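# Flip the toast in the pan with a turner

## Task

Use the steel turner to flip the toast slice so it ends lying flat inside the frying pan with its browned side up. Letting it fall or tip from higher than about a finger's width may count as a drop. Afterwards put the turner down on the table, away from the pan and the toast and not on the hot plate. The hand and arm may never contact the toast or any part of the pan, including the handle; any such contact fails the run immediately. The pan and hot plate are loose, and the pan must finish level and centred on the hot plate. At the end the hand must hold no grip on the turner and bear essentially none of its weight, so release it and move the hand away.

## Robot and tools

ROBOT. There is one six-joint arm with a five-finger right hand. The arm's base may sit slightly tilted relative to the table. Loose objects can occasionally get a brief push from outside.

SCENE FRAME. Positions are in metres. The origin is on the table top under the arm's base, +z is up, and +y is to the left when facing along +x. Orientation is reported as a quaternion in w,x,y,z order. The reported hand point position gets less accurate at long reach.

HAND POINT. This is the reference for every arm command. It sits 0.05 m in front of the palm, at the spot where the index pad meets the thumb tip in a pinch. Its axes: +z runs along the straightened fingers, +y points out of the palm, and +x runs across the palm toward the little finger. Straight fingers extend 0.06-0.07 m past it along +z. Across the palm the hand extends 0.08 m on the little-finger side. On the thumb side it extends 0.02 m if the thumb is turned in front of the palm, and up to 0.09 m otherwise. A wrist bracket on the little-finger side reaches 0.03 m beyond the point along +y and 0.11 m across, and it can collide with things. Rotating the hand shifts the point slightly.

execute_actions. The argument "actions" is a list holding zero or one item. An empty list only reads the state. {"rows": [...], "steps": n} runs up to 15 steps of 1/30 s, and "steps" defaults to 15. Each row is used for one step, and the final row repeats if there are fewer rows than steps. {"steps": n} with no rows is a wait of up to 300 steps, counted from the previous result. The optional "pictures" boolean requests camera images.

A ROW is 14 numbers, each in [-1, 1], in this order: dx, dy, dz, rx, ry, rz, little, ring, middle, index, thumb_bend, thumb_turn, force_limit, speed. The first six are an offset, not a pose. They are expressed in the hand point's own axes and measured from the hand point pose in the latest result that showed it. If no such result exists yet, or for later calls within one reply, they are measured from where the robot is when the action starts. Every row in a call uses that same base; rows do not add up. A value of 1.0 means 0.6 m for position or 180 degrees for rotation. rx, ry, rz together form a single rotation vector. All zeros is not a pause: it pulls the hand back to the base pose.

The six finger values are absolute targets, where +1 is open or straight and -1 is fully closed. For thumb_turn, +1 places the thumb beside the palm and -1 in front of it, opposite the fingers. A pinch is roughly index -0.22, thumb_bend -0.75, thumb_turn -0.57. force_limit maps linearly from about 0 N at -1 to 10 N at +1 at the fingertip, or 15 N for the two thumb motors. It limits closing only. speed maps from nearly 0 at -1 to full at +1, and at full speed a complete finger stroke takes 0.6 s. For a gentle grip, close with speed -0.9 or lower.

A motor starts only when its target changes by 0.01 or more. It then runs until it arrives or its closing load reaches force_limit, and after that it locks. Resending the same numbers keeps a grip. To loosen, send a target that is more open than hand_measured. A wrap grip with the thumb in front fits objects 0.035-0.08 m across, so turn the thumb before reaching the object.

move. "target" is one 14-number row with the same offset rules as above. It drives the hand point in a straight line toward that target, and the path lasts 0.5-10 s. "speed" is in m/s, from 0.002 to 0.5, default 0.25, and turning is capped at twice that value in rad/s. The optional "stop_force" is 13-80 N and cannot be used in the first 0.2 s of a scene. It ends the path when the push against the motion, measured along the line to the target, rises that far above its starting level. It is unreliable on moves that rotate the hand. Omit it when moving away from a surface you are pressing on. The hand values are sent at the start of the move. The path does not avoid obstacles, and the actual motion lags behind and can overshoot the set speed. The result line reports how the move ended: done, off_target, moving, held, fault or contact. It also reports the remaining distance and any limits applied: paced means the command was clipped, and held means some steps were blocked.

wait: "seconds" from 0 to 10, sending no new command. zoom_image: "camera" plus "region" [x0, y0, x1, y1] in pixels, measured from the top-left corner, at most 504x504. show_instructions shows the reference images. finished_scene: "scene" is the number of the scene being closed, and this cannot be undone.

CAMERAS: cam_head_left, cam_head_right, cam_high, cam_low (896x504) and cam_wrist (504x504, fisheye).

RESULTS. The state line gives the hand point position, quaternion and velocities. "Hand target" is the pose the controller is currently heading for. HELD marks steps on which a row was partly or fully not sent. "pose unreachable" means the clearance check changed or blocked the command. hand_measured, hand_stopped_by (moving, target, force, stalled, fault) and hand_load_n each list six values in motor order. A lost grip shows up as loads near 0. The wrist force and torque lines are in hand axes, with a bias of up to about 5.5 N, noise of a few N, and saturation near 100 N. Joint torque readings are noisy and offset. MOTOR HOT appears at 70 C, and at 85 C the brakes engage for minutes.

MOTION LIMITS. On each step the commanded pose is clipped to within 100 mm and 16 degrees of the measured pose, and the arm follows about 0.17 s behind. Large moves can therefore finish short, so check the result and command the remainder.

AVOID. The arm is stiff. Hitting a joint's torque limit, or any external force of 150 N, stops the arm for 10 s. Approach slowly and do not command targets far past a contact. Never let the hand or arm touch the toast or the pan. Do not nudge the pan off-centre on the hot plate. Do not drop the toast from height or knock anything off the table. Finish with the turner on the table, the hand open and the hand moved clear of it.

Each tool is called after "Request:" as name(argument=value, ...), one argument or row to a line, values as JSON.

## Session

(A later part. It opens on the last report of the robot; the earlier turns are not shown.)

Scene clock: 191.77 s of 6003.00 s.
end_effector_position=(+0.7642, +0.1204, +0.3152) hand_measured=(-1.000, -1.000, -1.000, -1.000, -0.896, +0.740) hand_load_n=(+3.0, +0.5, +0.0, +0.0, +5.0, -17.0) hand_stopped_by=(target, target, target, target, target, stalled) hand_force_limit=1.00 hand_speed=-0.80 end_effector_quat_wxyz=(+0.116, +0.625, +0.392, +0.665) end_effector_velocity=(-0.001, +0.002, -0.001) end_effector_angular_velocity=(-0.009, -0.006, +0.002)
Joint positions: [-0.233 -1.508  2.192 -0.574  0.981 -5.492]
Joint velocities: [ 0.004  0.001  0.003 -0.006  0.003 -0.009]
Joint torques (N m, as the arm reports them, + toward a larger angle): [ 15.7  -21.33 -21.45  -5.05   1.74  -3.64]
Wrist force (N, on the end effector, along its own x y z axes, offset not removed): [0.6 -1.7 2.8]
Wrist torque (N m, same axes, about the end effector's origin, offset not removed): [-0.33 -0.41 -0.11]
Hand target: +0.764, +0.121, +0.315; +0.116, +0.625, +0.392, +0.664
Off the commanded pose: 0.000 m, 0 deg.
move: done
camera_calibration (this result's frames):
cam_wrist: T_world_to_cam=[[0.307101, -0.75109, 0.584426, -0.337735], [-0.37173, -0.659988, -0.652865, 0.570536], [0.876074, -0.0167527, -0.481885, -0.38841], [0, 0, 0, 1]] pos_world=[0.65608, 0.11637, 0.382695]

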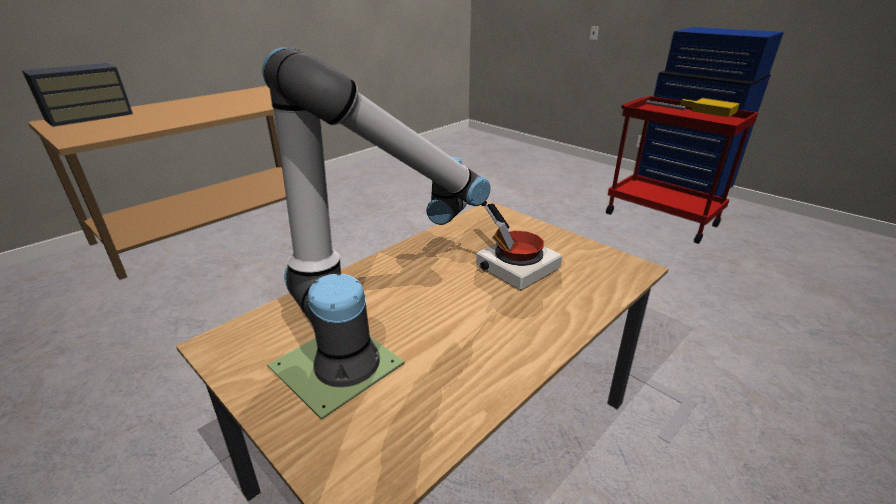

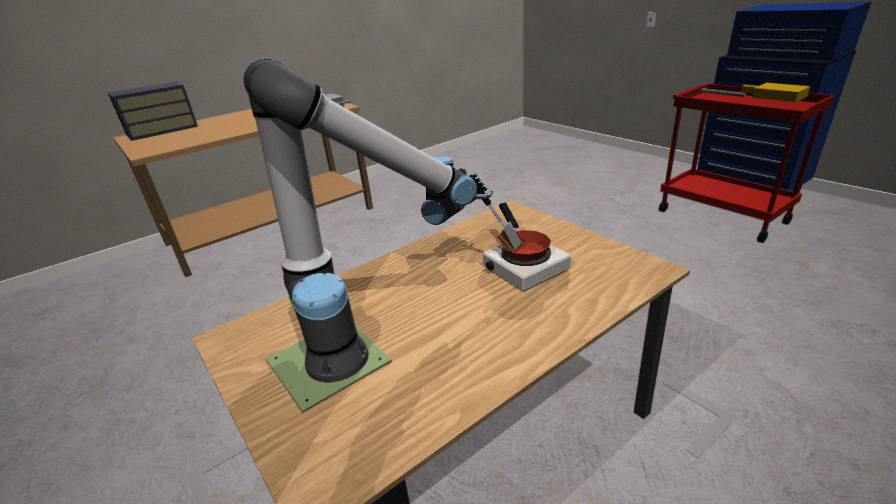

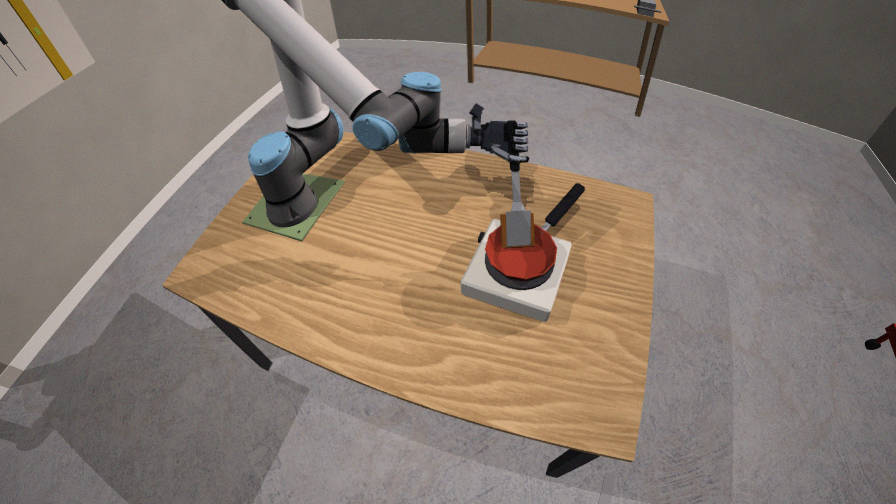

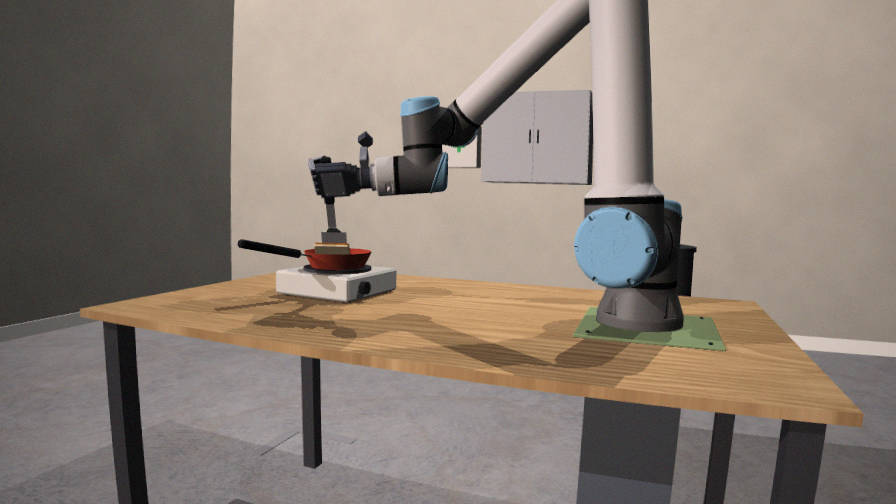

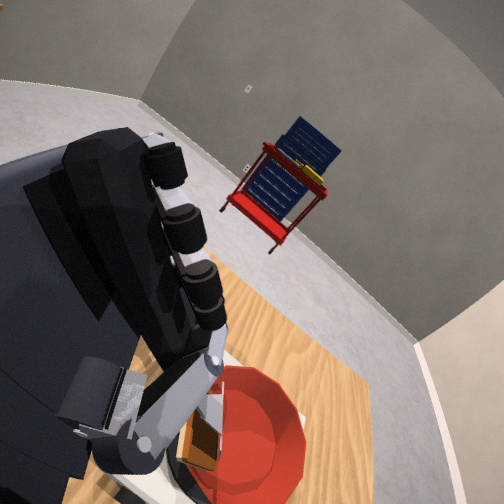

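Request:
move(
  target=[0.124,0.1115,-0.015,0,0,0,-1,-1,-1,-1,-0.9,1,1,-0.8],
  speed=0.08,
)

Request:
move(
  target=[-0.081,0.09,-0.007,0.028,0,0.233,-1,-1,-1,-1,-0.9,1,1,-0.8],
  speed=0.15,
)

Request:
move(
  target=[-0.07,0,0.008,0,0,0,-1,-1,-1,-1,-0.9,1,1,-0.8],
  speed=0.04,
)

Request:
zoom_image(
  camera="cam_head_left",
  region=[460,190,580,290],
)

Request:
zoom_image(
  camera="cam_low",
  region=[280,190,400,290],
)

Scene clock: 197.97 s of 6003.00 s.
end_effector_position=(+0.7643, +0.1204, +0.4153) hand_measured=(-1.000, -1.000, -1.000, -1.000, -0.896, +0.740) hand_load_n=(+3.0, +0.5, +0.0, +0.0, +5.0, -17.0) hand_stopped_by=(target, target, target, target, target, stalled) hand_force_limit=1.00 hand_speed=-0.80 end_effector_quat_wxyz=(+0.116, +0.626, +0.392, +0.665) end_effector_velocity=(-0.000, +0.000, +0.002) end_effector_angular_velocity=(-0.000, +0.001, +0.001)
Joint positions: [-0.236 -1.613  2.089 -0.365  0.979 -5.492]
Joint velocities: [-0.    -0.002 -0.003  0.007 -0.001 -0.001]
Joint torques (N m, as the arm reports them, + toward a larger angle): [-10.28 -52.02 -48.17   1.88  -2.66  -3.84]
Wrist force (N, on the end effector, along its own x y z axes, offset not removed): [0.2 0.6 2.5]
Wrist torque (N m, same axes, about the end effector's origin, offset not removed): [0.06 -0.19 0.10]
Hand target: +0.764, +0.120, +0.416; +0.116, +0.625, +0.392, +0.665
Off the commanded pose: 0.000 m, 0 deg.
After step 90, 1.47 s passed at rest.
move: done
camera_calibration (this result's frames):
cam_wrist: T_world_to_cam=[[0.307086, -0.751154, 0.58435, -0.396175], [-0.371732, -0.659915, -0.652938, 0.635959], [0.876078, -0.016713, -0.481879, -0.340212], [0, 0, 0, 1]] pos_world=[0.656119, 0.116404, 0.482806]

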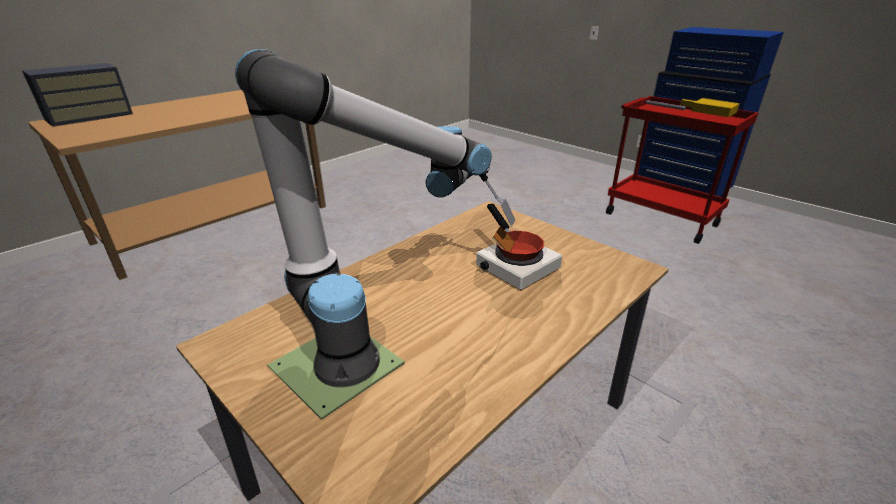

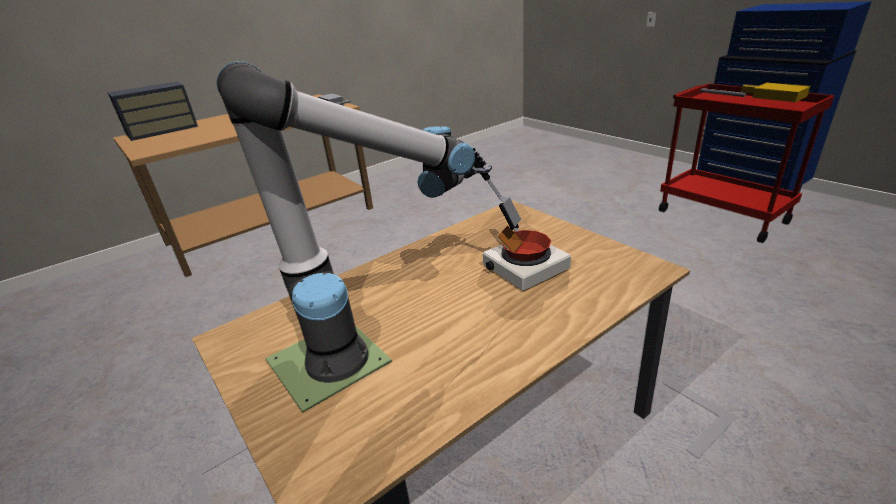

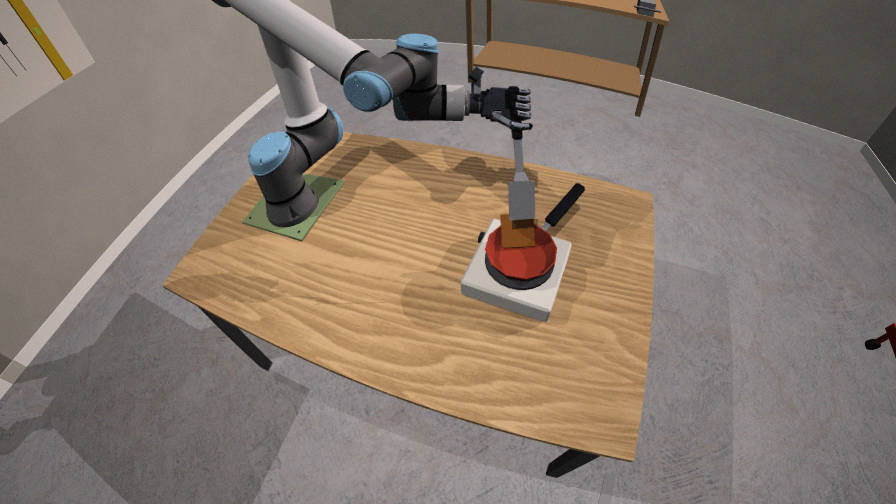

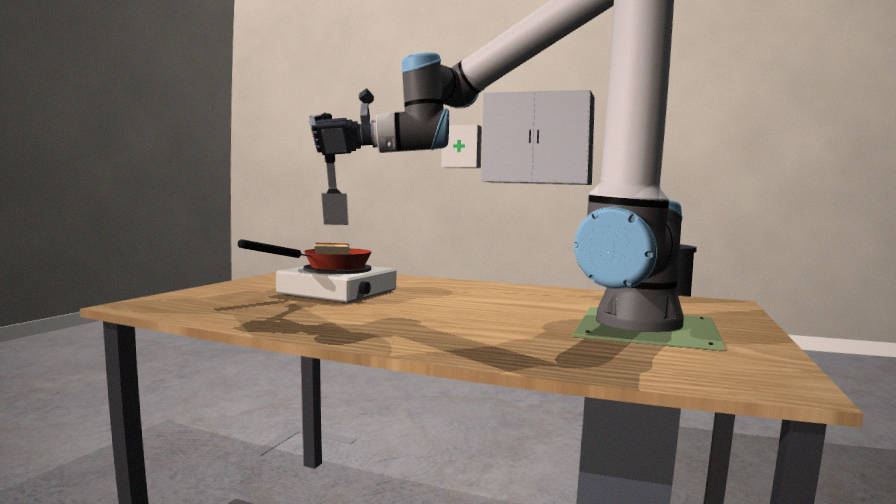

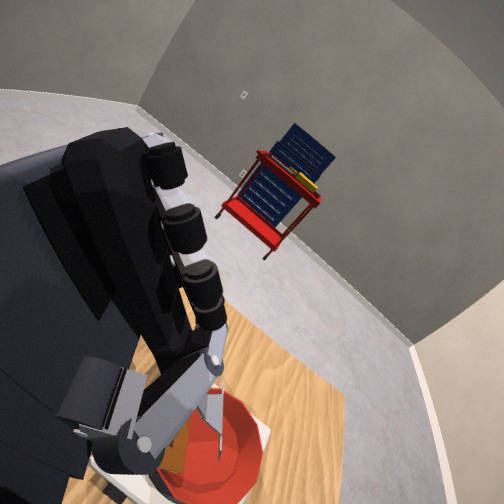

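Scene clock: 200.87 s of 6003.00 s.
end_effector_position=(+0.7879, +0.0518, +0.4158) hand_measured=(-1.000, -1.000, -1.000, -1.000, -0.896, +0.740) hand_load_n=(+2.5, +0.5, +0.0, +0.0, +5.0, -17.0) hand_stopped_by=(target, target, target, target, target, stalled) hand_force_limit=1.00 hand_speed=-0.80 end_effector_quat_wxyz=(-0.156, +0.729, +0.171, +0.645) end_effector_velocity=(+0.000, -0.001, -0.000) end_effector_angular_velocity=(+0.015, +0.007, +0.002)
Joint positions: [-0.399 -1.586  1.958 -0.193  0.74  -4.825]
Joint velocities: [-0.003  0.001 -0.003  0.002 -0.007  0.015]
Joint torques (N m, as the arm reports them, + toward a larger angle): [ -8.1  -16.8  -48.99   2.36  -3.03   3.41]
Wrist force (N, on the end effector, along its own x y z axes, offset not removed): [-2.4 0.7 1.6]
Wrist torque (N m, same axes, about the end effector's origin, offset not removed): [0.02 -0.04 -0.26]
Hand target: +0.788, +0.052, +0.416; -0.157, +0.729, +0.171, +0.644
Off the commanded pose: 0.000 m, 0 deg.
move: done
camera_calibration (this result's frames):
cam_wrist: T_world_to_cam=[[0.388853, -0.914753, -0.109639, -0.222634], [-0.618696, -0.1711, -0.766773, 0.816328], [0.682648, 0.365995, -0.632486, -0.166619], [0, 0, 0, 1]] pos_world=[0.705373, -0.00299988, 0.496144]

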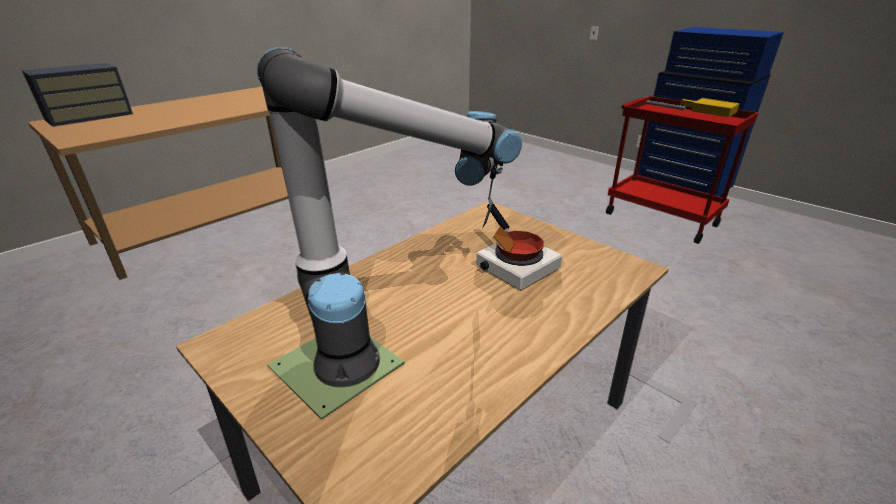

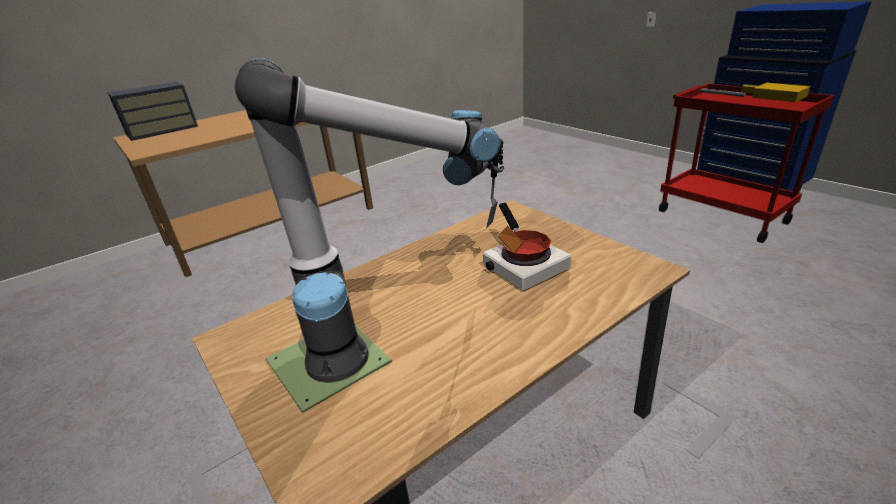

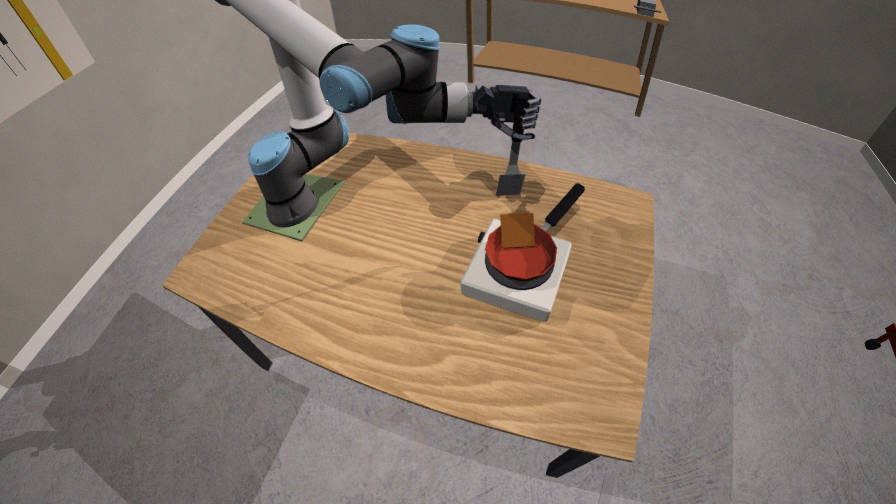

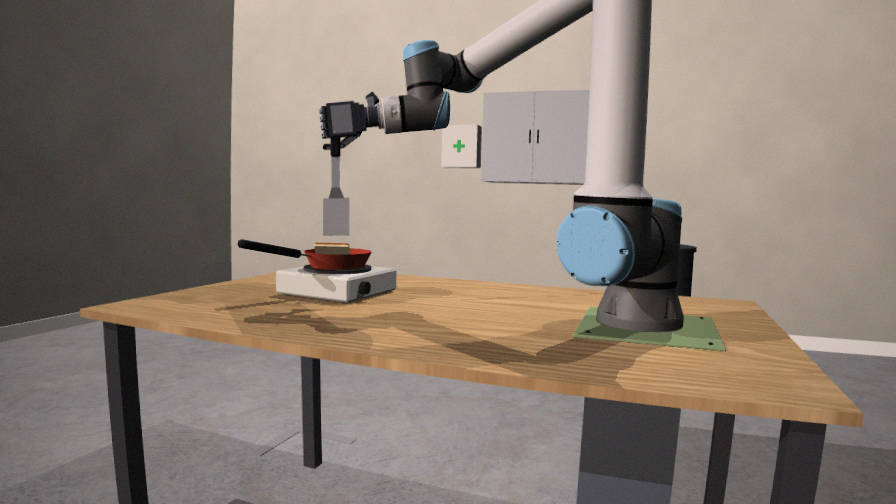

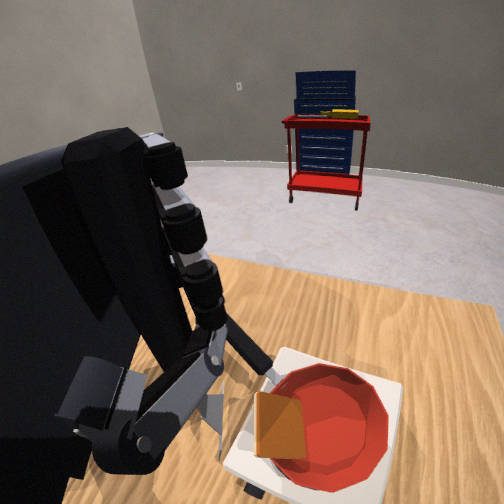

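Scene clock: 202.33 s of 6003.00 s.
end_effector_position=(+0.7875, +0.0519, +0.3738) hand_measured=(-1.000, -1.000, -1.000, -1.000, -0.896, +0.740) hand_load_n=(+2.5, +0.5, +0.0, +0.0, +5.0, -17.0) hand_stopped_by=(target, target, target, target, target, stalled) hand_force_limit=1.00 hand_speed=-0.80 end_effector_quat_wxyz=(-0.156, +0.729, +0.171, +0.645) end_effector_velocity=(-0.000, +0.000, -0.002) end_effector_angular_velocity=(+0.001, -0.001, +0.002)
Joint positions: [-0.398 -1.557  2.01  -0.273  0.74  -4.825]
Joint velocities: [-0.001  0.001  0.003 -0.005 -0.002  0.001]
Joint torques (N m, as the arm reports them, + toward a larger angle): [ 11.56 -21.88 -24.99  -3.95   1.83   3.08]
Wrist force (N, on the end effector, along its own x y z axes, offset not removed): [-2.2 -0.7 2.6]
Wrist torque (N m, same axes, about the end effector's origin, offset not removed): [-0.22 0.01 -0.31]
Hand target: +0.787, +0.052, +0.374; -0.156, +0.729, +0.171, +0.645
Off the commanded pose: 0.000 m, 0 deg.
move: done
camera_calibration (this result's frames):
cam_wrist: T_world_to_cam=[[0.388862, -0.914755, -0.109586, -0.226994], [-0.618699, -0.171153, -0.766758, 0.78391], [0.682641, 0.365964, -0.632513, -0.192942], [0, 0, 0, 1]] pos_world=[0.704983, -0.00286645, 0.454156]

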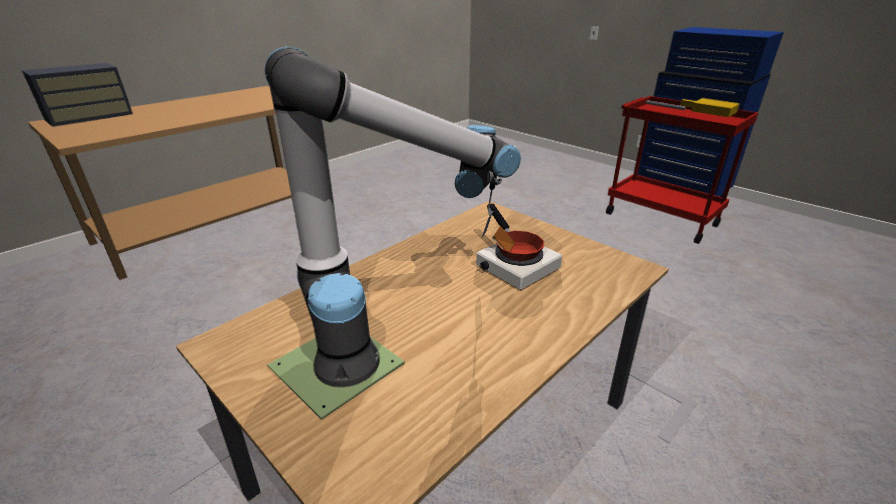

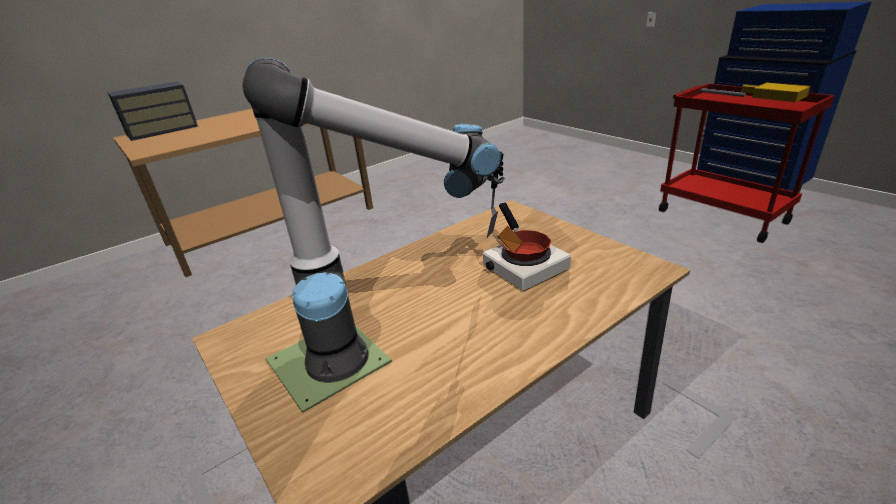

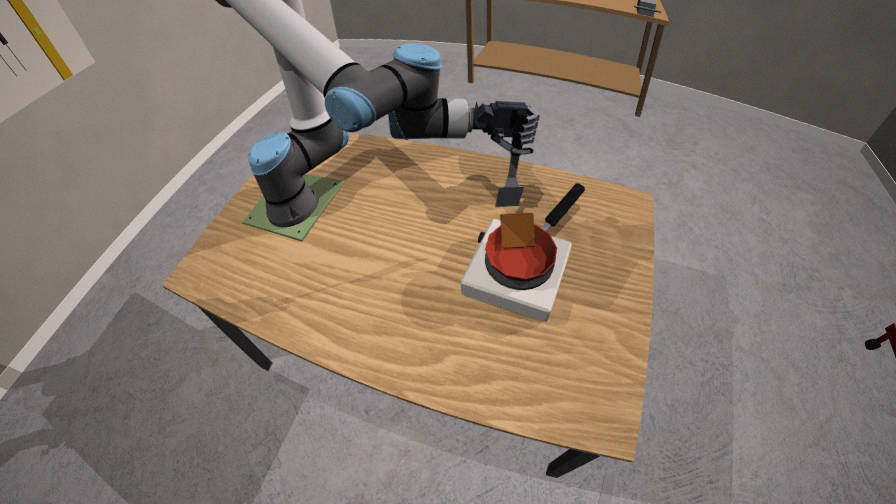

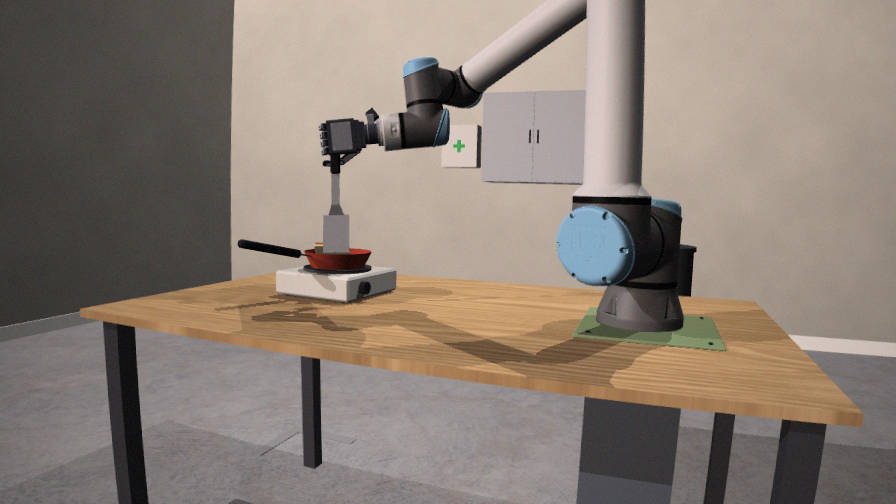

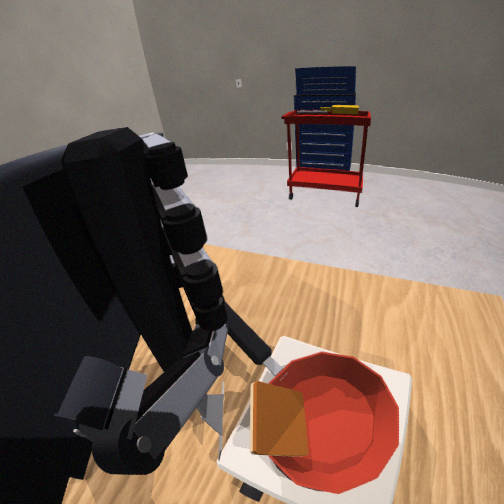

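Region (460, 190, 580, 290) of cam_head_left's 896x504 image, scaled by 4.200, with more detail than that image has.

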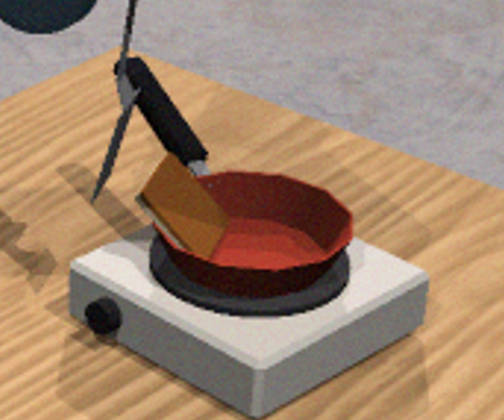

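Region (280, 190, 400, 290) of cam_low's 896x504 image, scaled by 4.200, with more detail than that image has.

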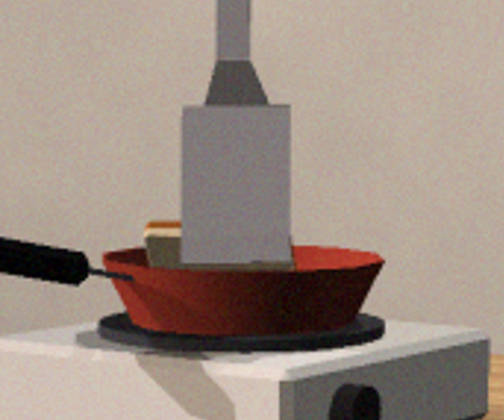

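Request:
move(
  target=[-0.008,0.1,0.006,0,0,0,-1,-1,-1,-1,-0.9,1,1,-0.8],
  speed=0.015,
)

Request:
zoom_image(
  camera="cam_head_left",
  region=[460,190,580,290],
)

Request:
zoom_image(
  camera="cam_low",
  region=[280,190,400,290],
)

Scene clock: 209.57 s of 6003.00 s.
end_effector_position=(+0.8171, +0.0000, +0.3683) hand_measured=(-1.000, -1.000, -1.000, -1.000, -0.896, +0.740) hand_load_n=(+2.5, +0.5, +0.0, +0.0, +5.0, -17.0) hand_stopped_by=(target, target, target, target, target, stalled) hand_force_limit=1.00 hand_speed=-0.80 end_effector_quat_wxyz=(-0.156, +0.729, +0.171, +0.645) end_effector_velocity=(+0.001, -0.002, +0.000) end_effector_angular_velocity=(-0.000, -0.001, +0.002)
Joint positions: [-0.468 -1.492  1.955 -0.267  0.672 -4.844]
Joint velocities: [-0.003  0.003 -0.003  0.    -0.005 -0.001]
Joint torques (N m, as the arm reports them, + toward a larger angle): [ -6.61 -25.23 -49.56   2.18  -2.88  -3.65]
Wrist force (N, on the end effector, along its own x y z axes, offset not removed): [-3.4 -0.1 0.3]
Wrist torque (N m, same axes, about the end effector's origin, offset not removed): [0.03 0.19 -0.41]
Hand target: +0.817, -0.000, +0.368; -0.156, +0.729, +0.171, +0.645
Off the commanded pose: 0.000 m, 0 deg.
move: done
camera_calibration (this result's frames):
cam_wrist: T_world_to_cam=[[0.388856, -0.914747, -0.109677, -0.286509], [-0.61867, -0.171056, -0.766803, 0.789104], [0.68267, 0.366029, -0.632442, -0.197693], [0, 0, 0, 1]] pos_world=[0.734564, -0.0547412, 0.448635]

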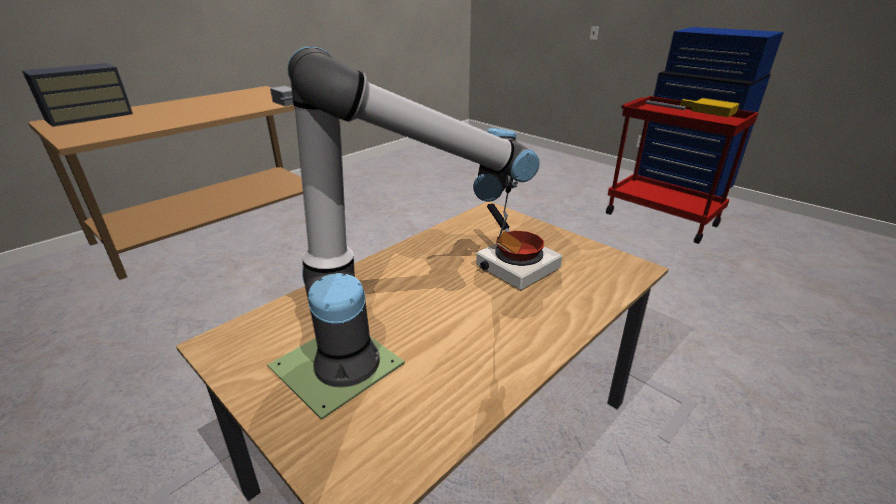

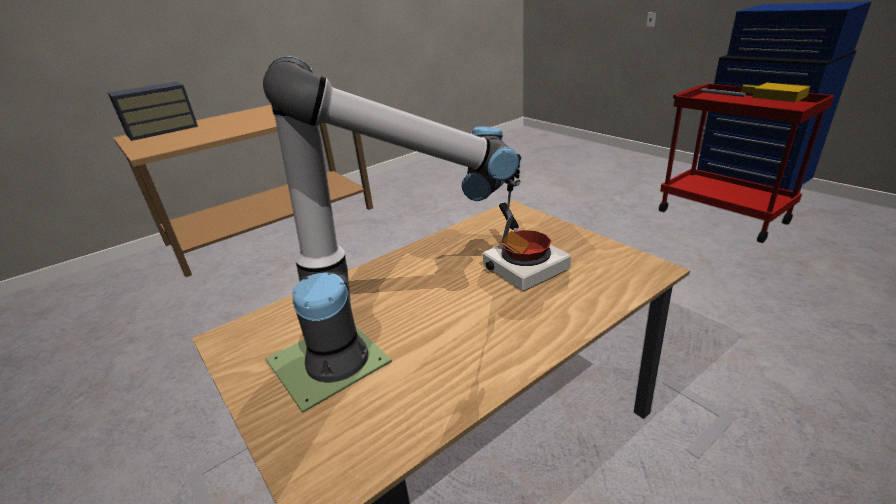

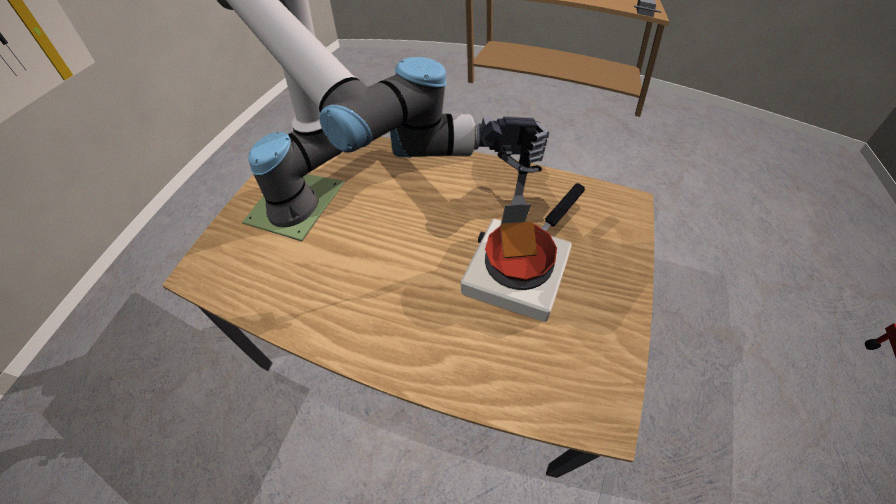

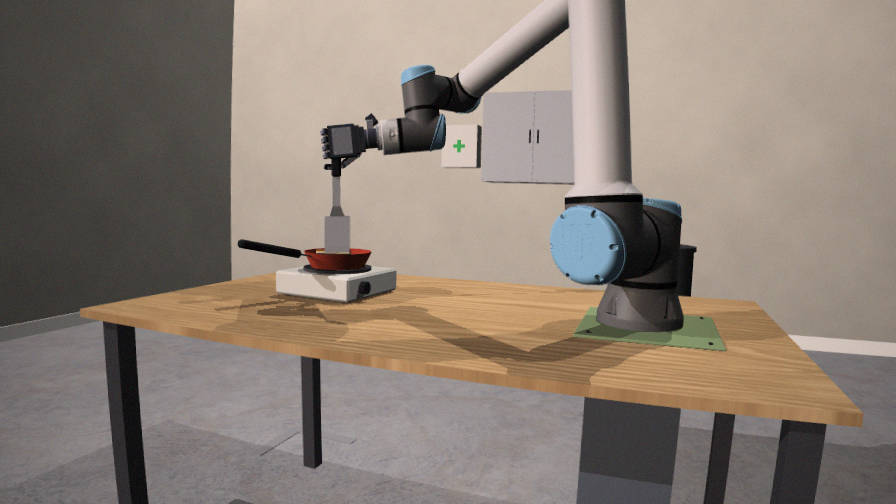

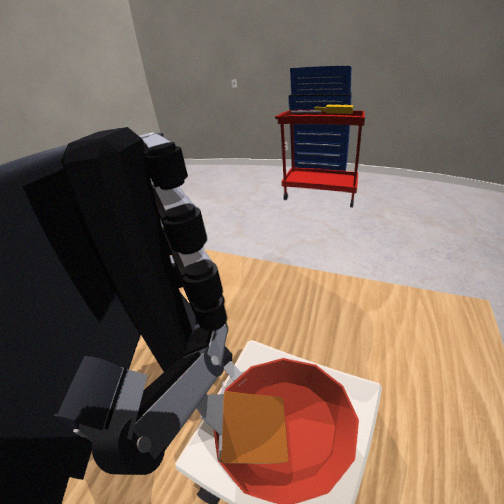

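Region (460, 190, 580, 290) of cam_head_left's 896x504 image, scaled by 4.200, with more detail than that image has.

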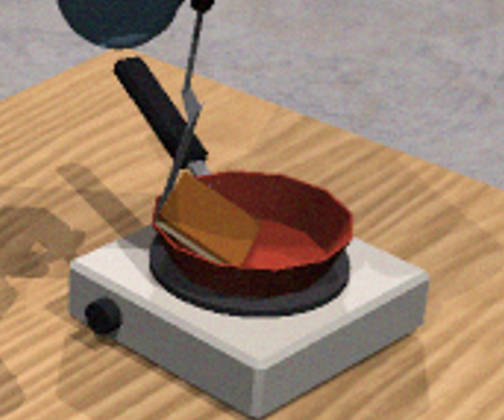

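Region (280, 190, 400, 290) of cam_low's 896x504 image, scaled by 4.200, with more detail than that image has.

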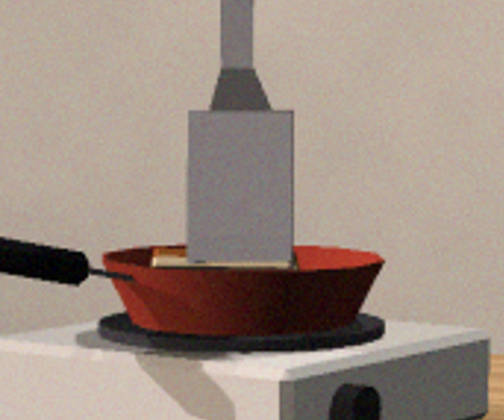

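Request:
move(
  target=[-0.055,0.042,0.0066,0,0,0,-1,-1,-1,-1,-0.9,1,1,-0.8],
  speed=0.01,
  stop_force=13,
)

Request:
zoom_image(
  camera="cam_high",
  region=[460,190,580,300],
)

Scene clock: 215.57 s of 6003.00 s.
end_effector_position=(+0.8282, -0.0221, +0.3351) hand_measured=(-1.000, -1.000, -1.000, -1.000, -0.896, +0.740) hand_load_n=(+3.0, +0.5, +0.0, +0.0, +5.0, -17.0) hand_stopped_by=(target, target, target, target, target, stalled) hand_force_limit=1.00 hand_speed=-0.80 end_effector_quat_wxyz=(-0.156, +0.729, +0.171, +0.645) end_effector_velocity=(+0.001, -0.001, -0.001) end_effector_angular_velocity=(-0.001, -0.002, +0.002)
Joint positions: [-0.495 -1.44   1.963 -0.321  0.645 -4.853]
Joint velocities: [-0.001  0.003  0.    -0.005 -0.003 -0.001]
Joint torques (N m, as the arm reports them, + toward a larger angle): [ -8.03 -32.17 -22.93  -3.66  -2.93  -4.13]
Wrist force (N, on the end effector, along its own x y z axes, offset not removed): [-3.6 -0.7 3.4]
Wrist torque (N m, same axes, about the end effector's origin, offset not removed): [-0.24 0.31 -0.32]
Hand target: +0.828, -0.022, +0.335; -0.156, +0.729, +0.171, +0.645
Off the commanded pose: 0.000 m, 0 deg.
move: done
camera_calibration (this result's frames):
cam_wrist: T_world_to_cam=[[0.388857, -0.914742, -0.109713, -0.314724], [-0.618665, -0.171024, -0.766815, 0.766816], [0.682674, 0.366057, -0.632422, -0.218177], [0, 0, 0, 1]] pos_world=[0.745728, -0.0768822, 0.415497]

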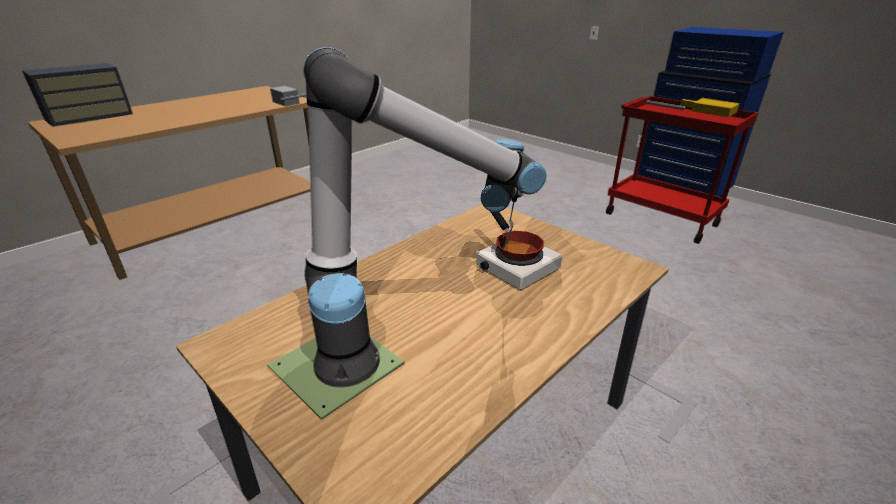

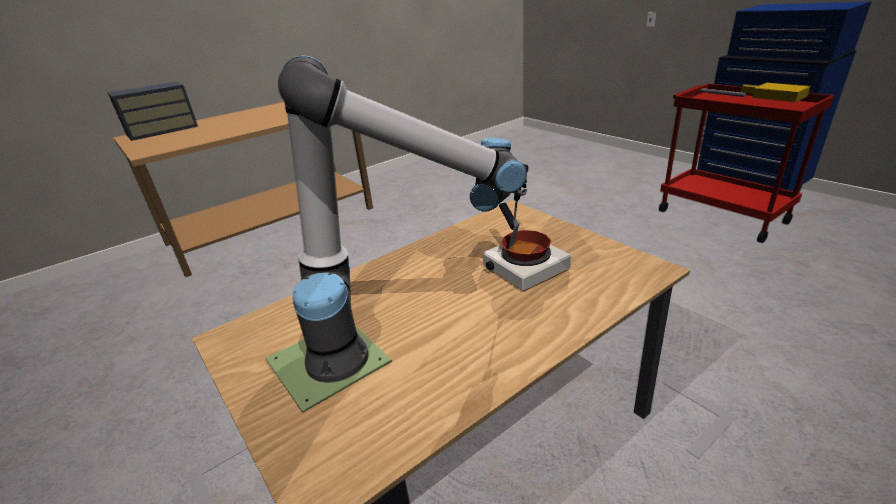

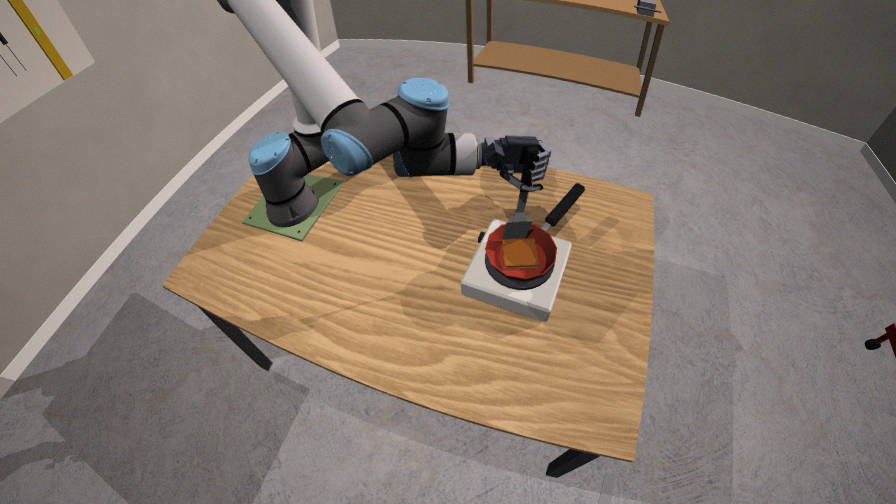

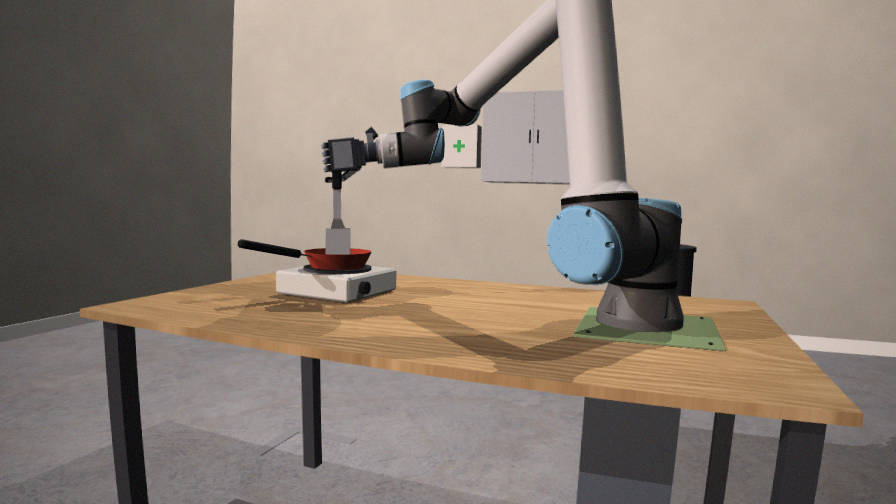

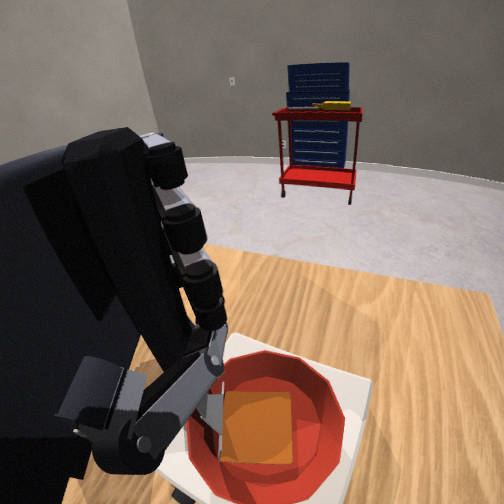

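Region (460, 190, 580, 300) of cam_high's 896x504 image, scaled by 4.200, with more detail than that image has; it fills the top 462 rows of this view, and the rest is white.

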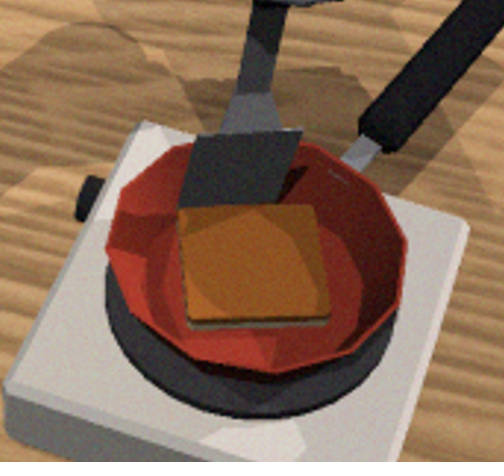

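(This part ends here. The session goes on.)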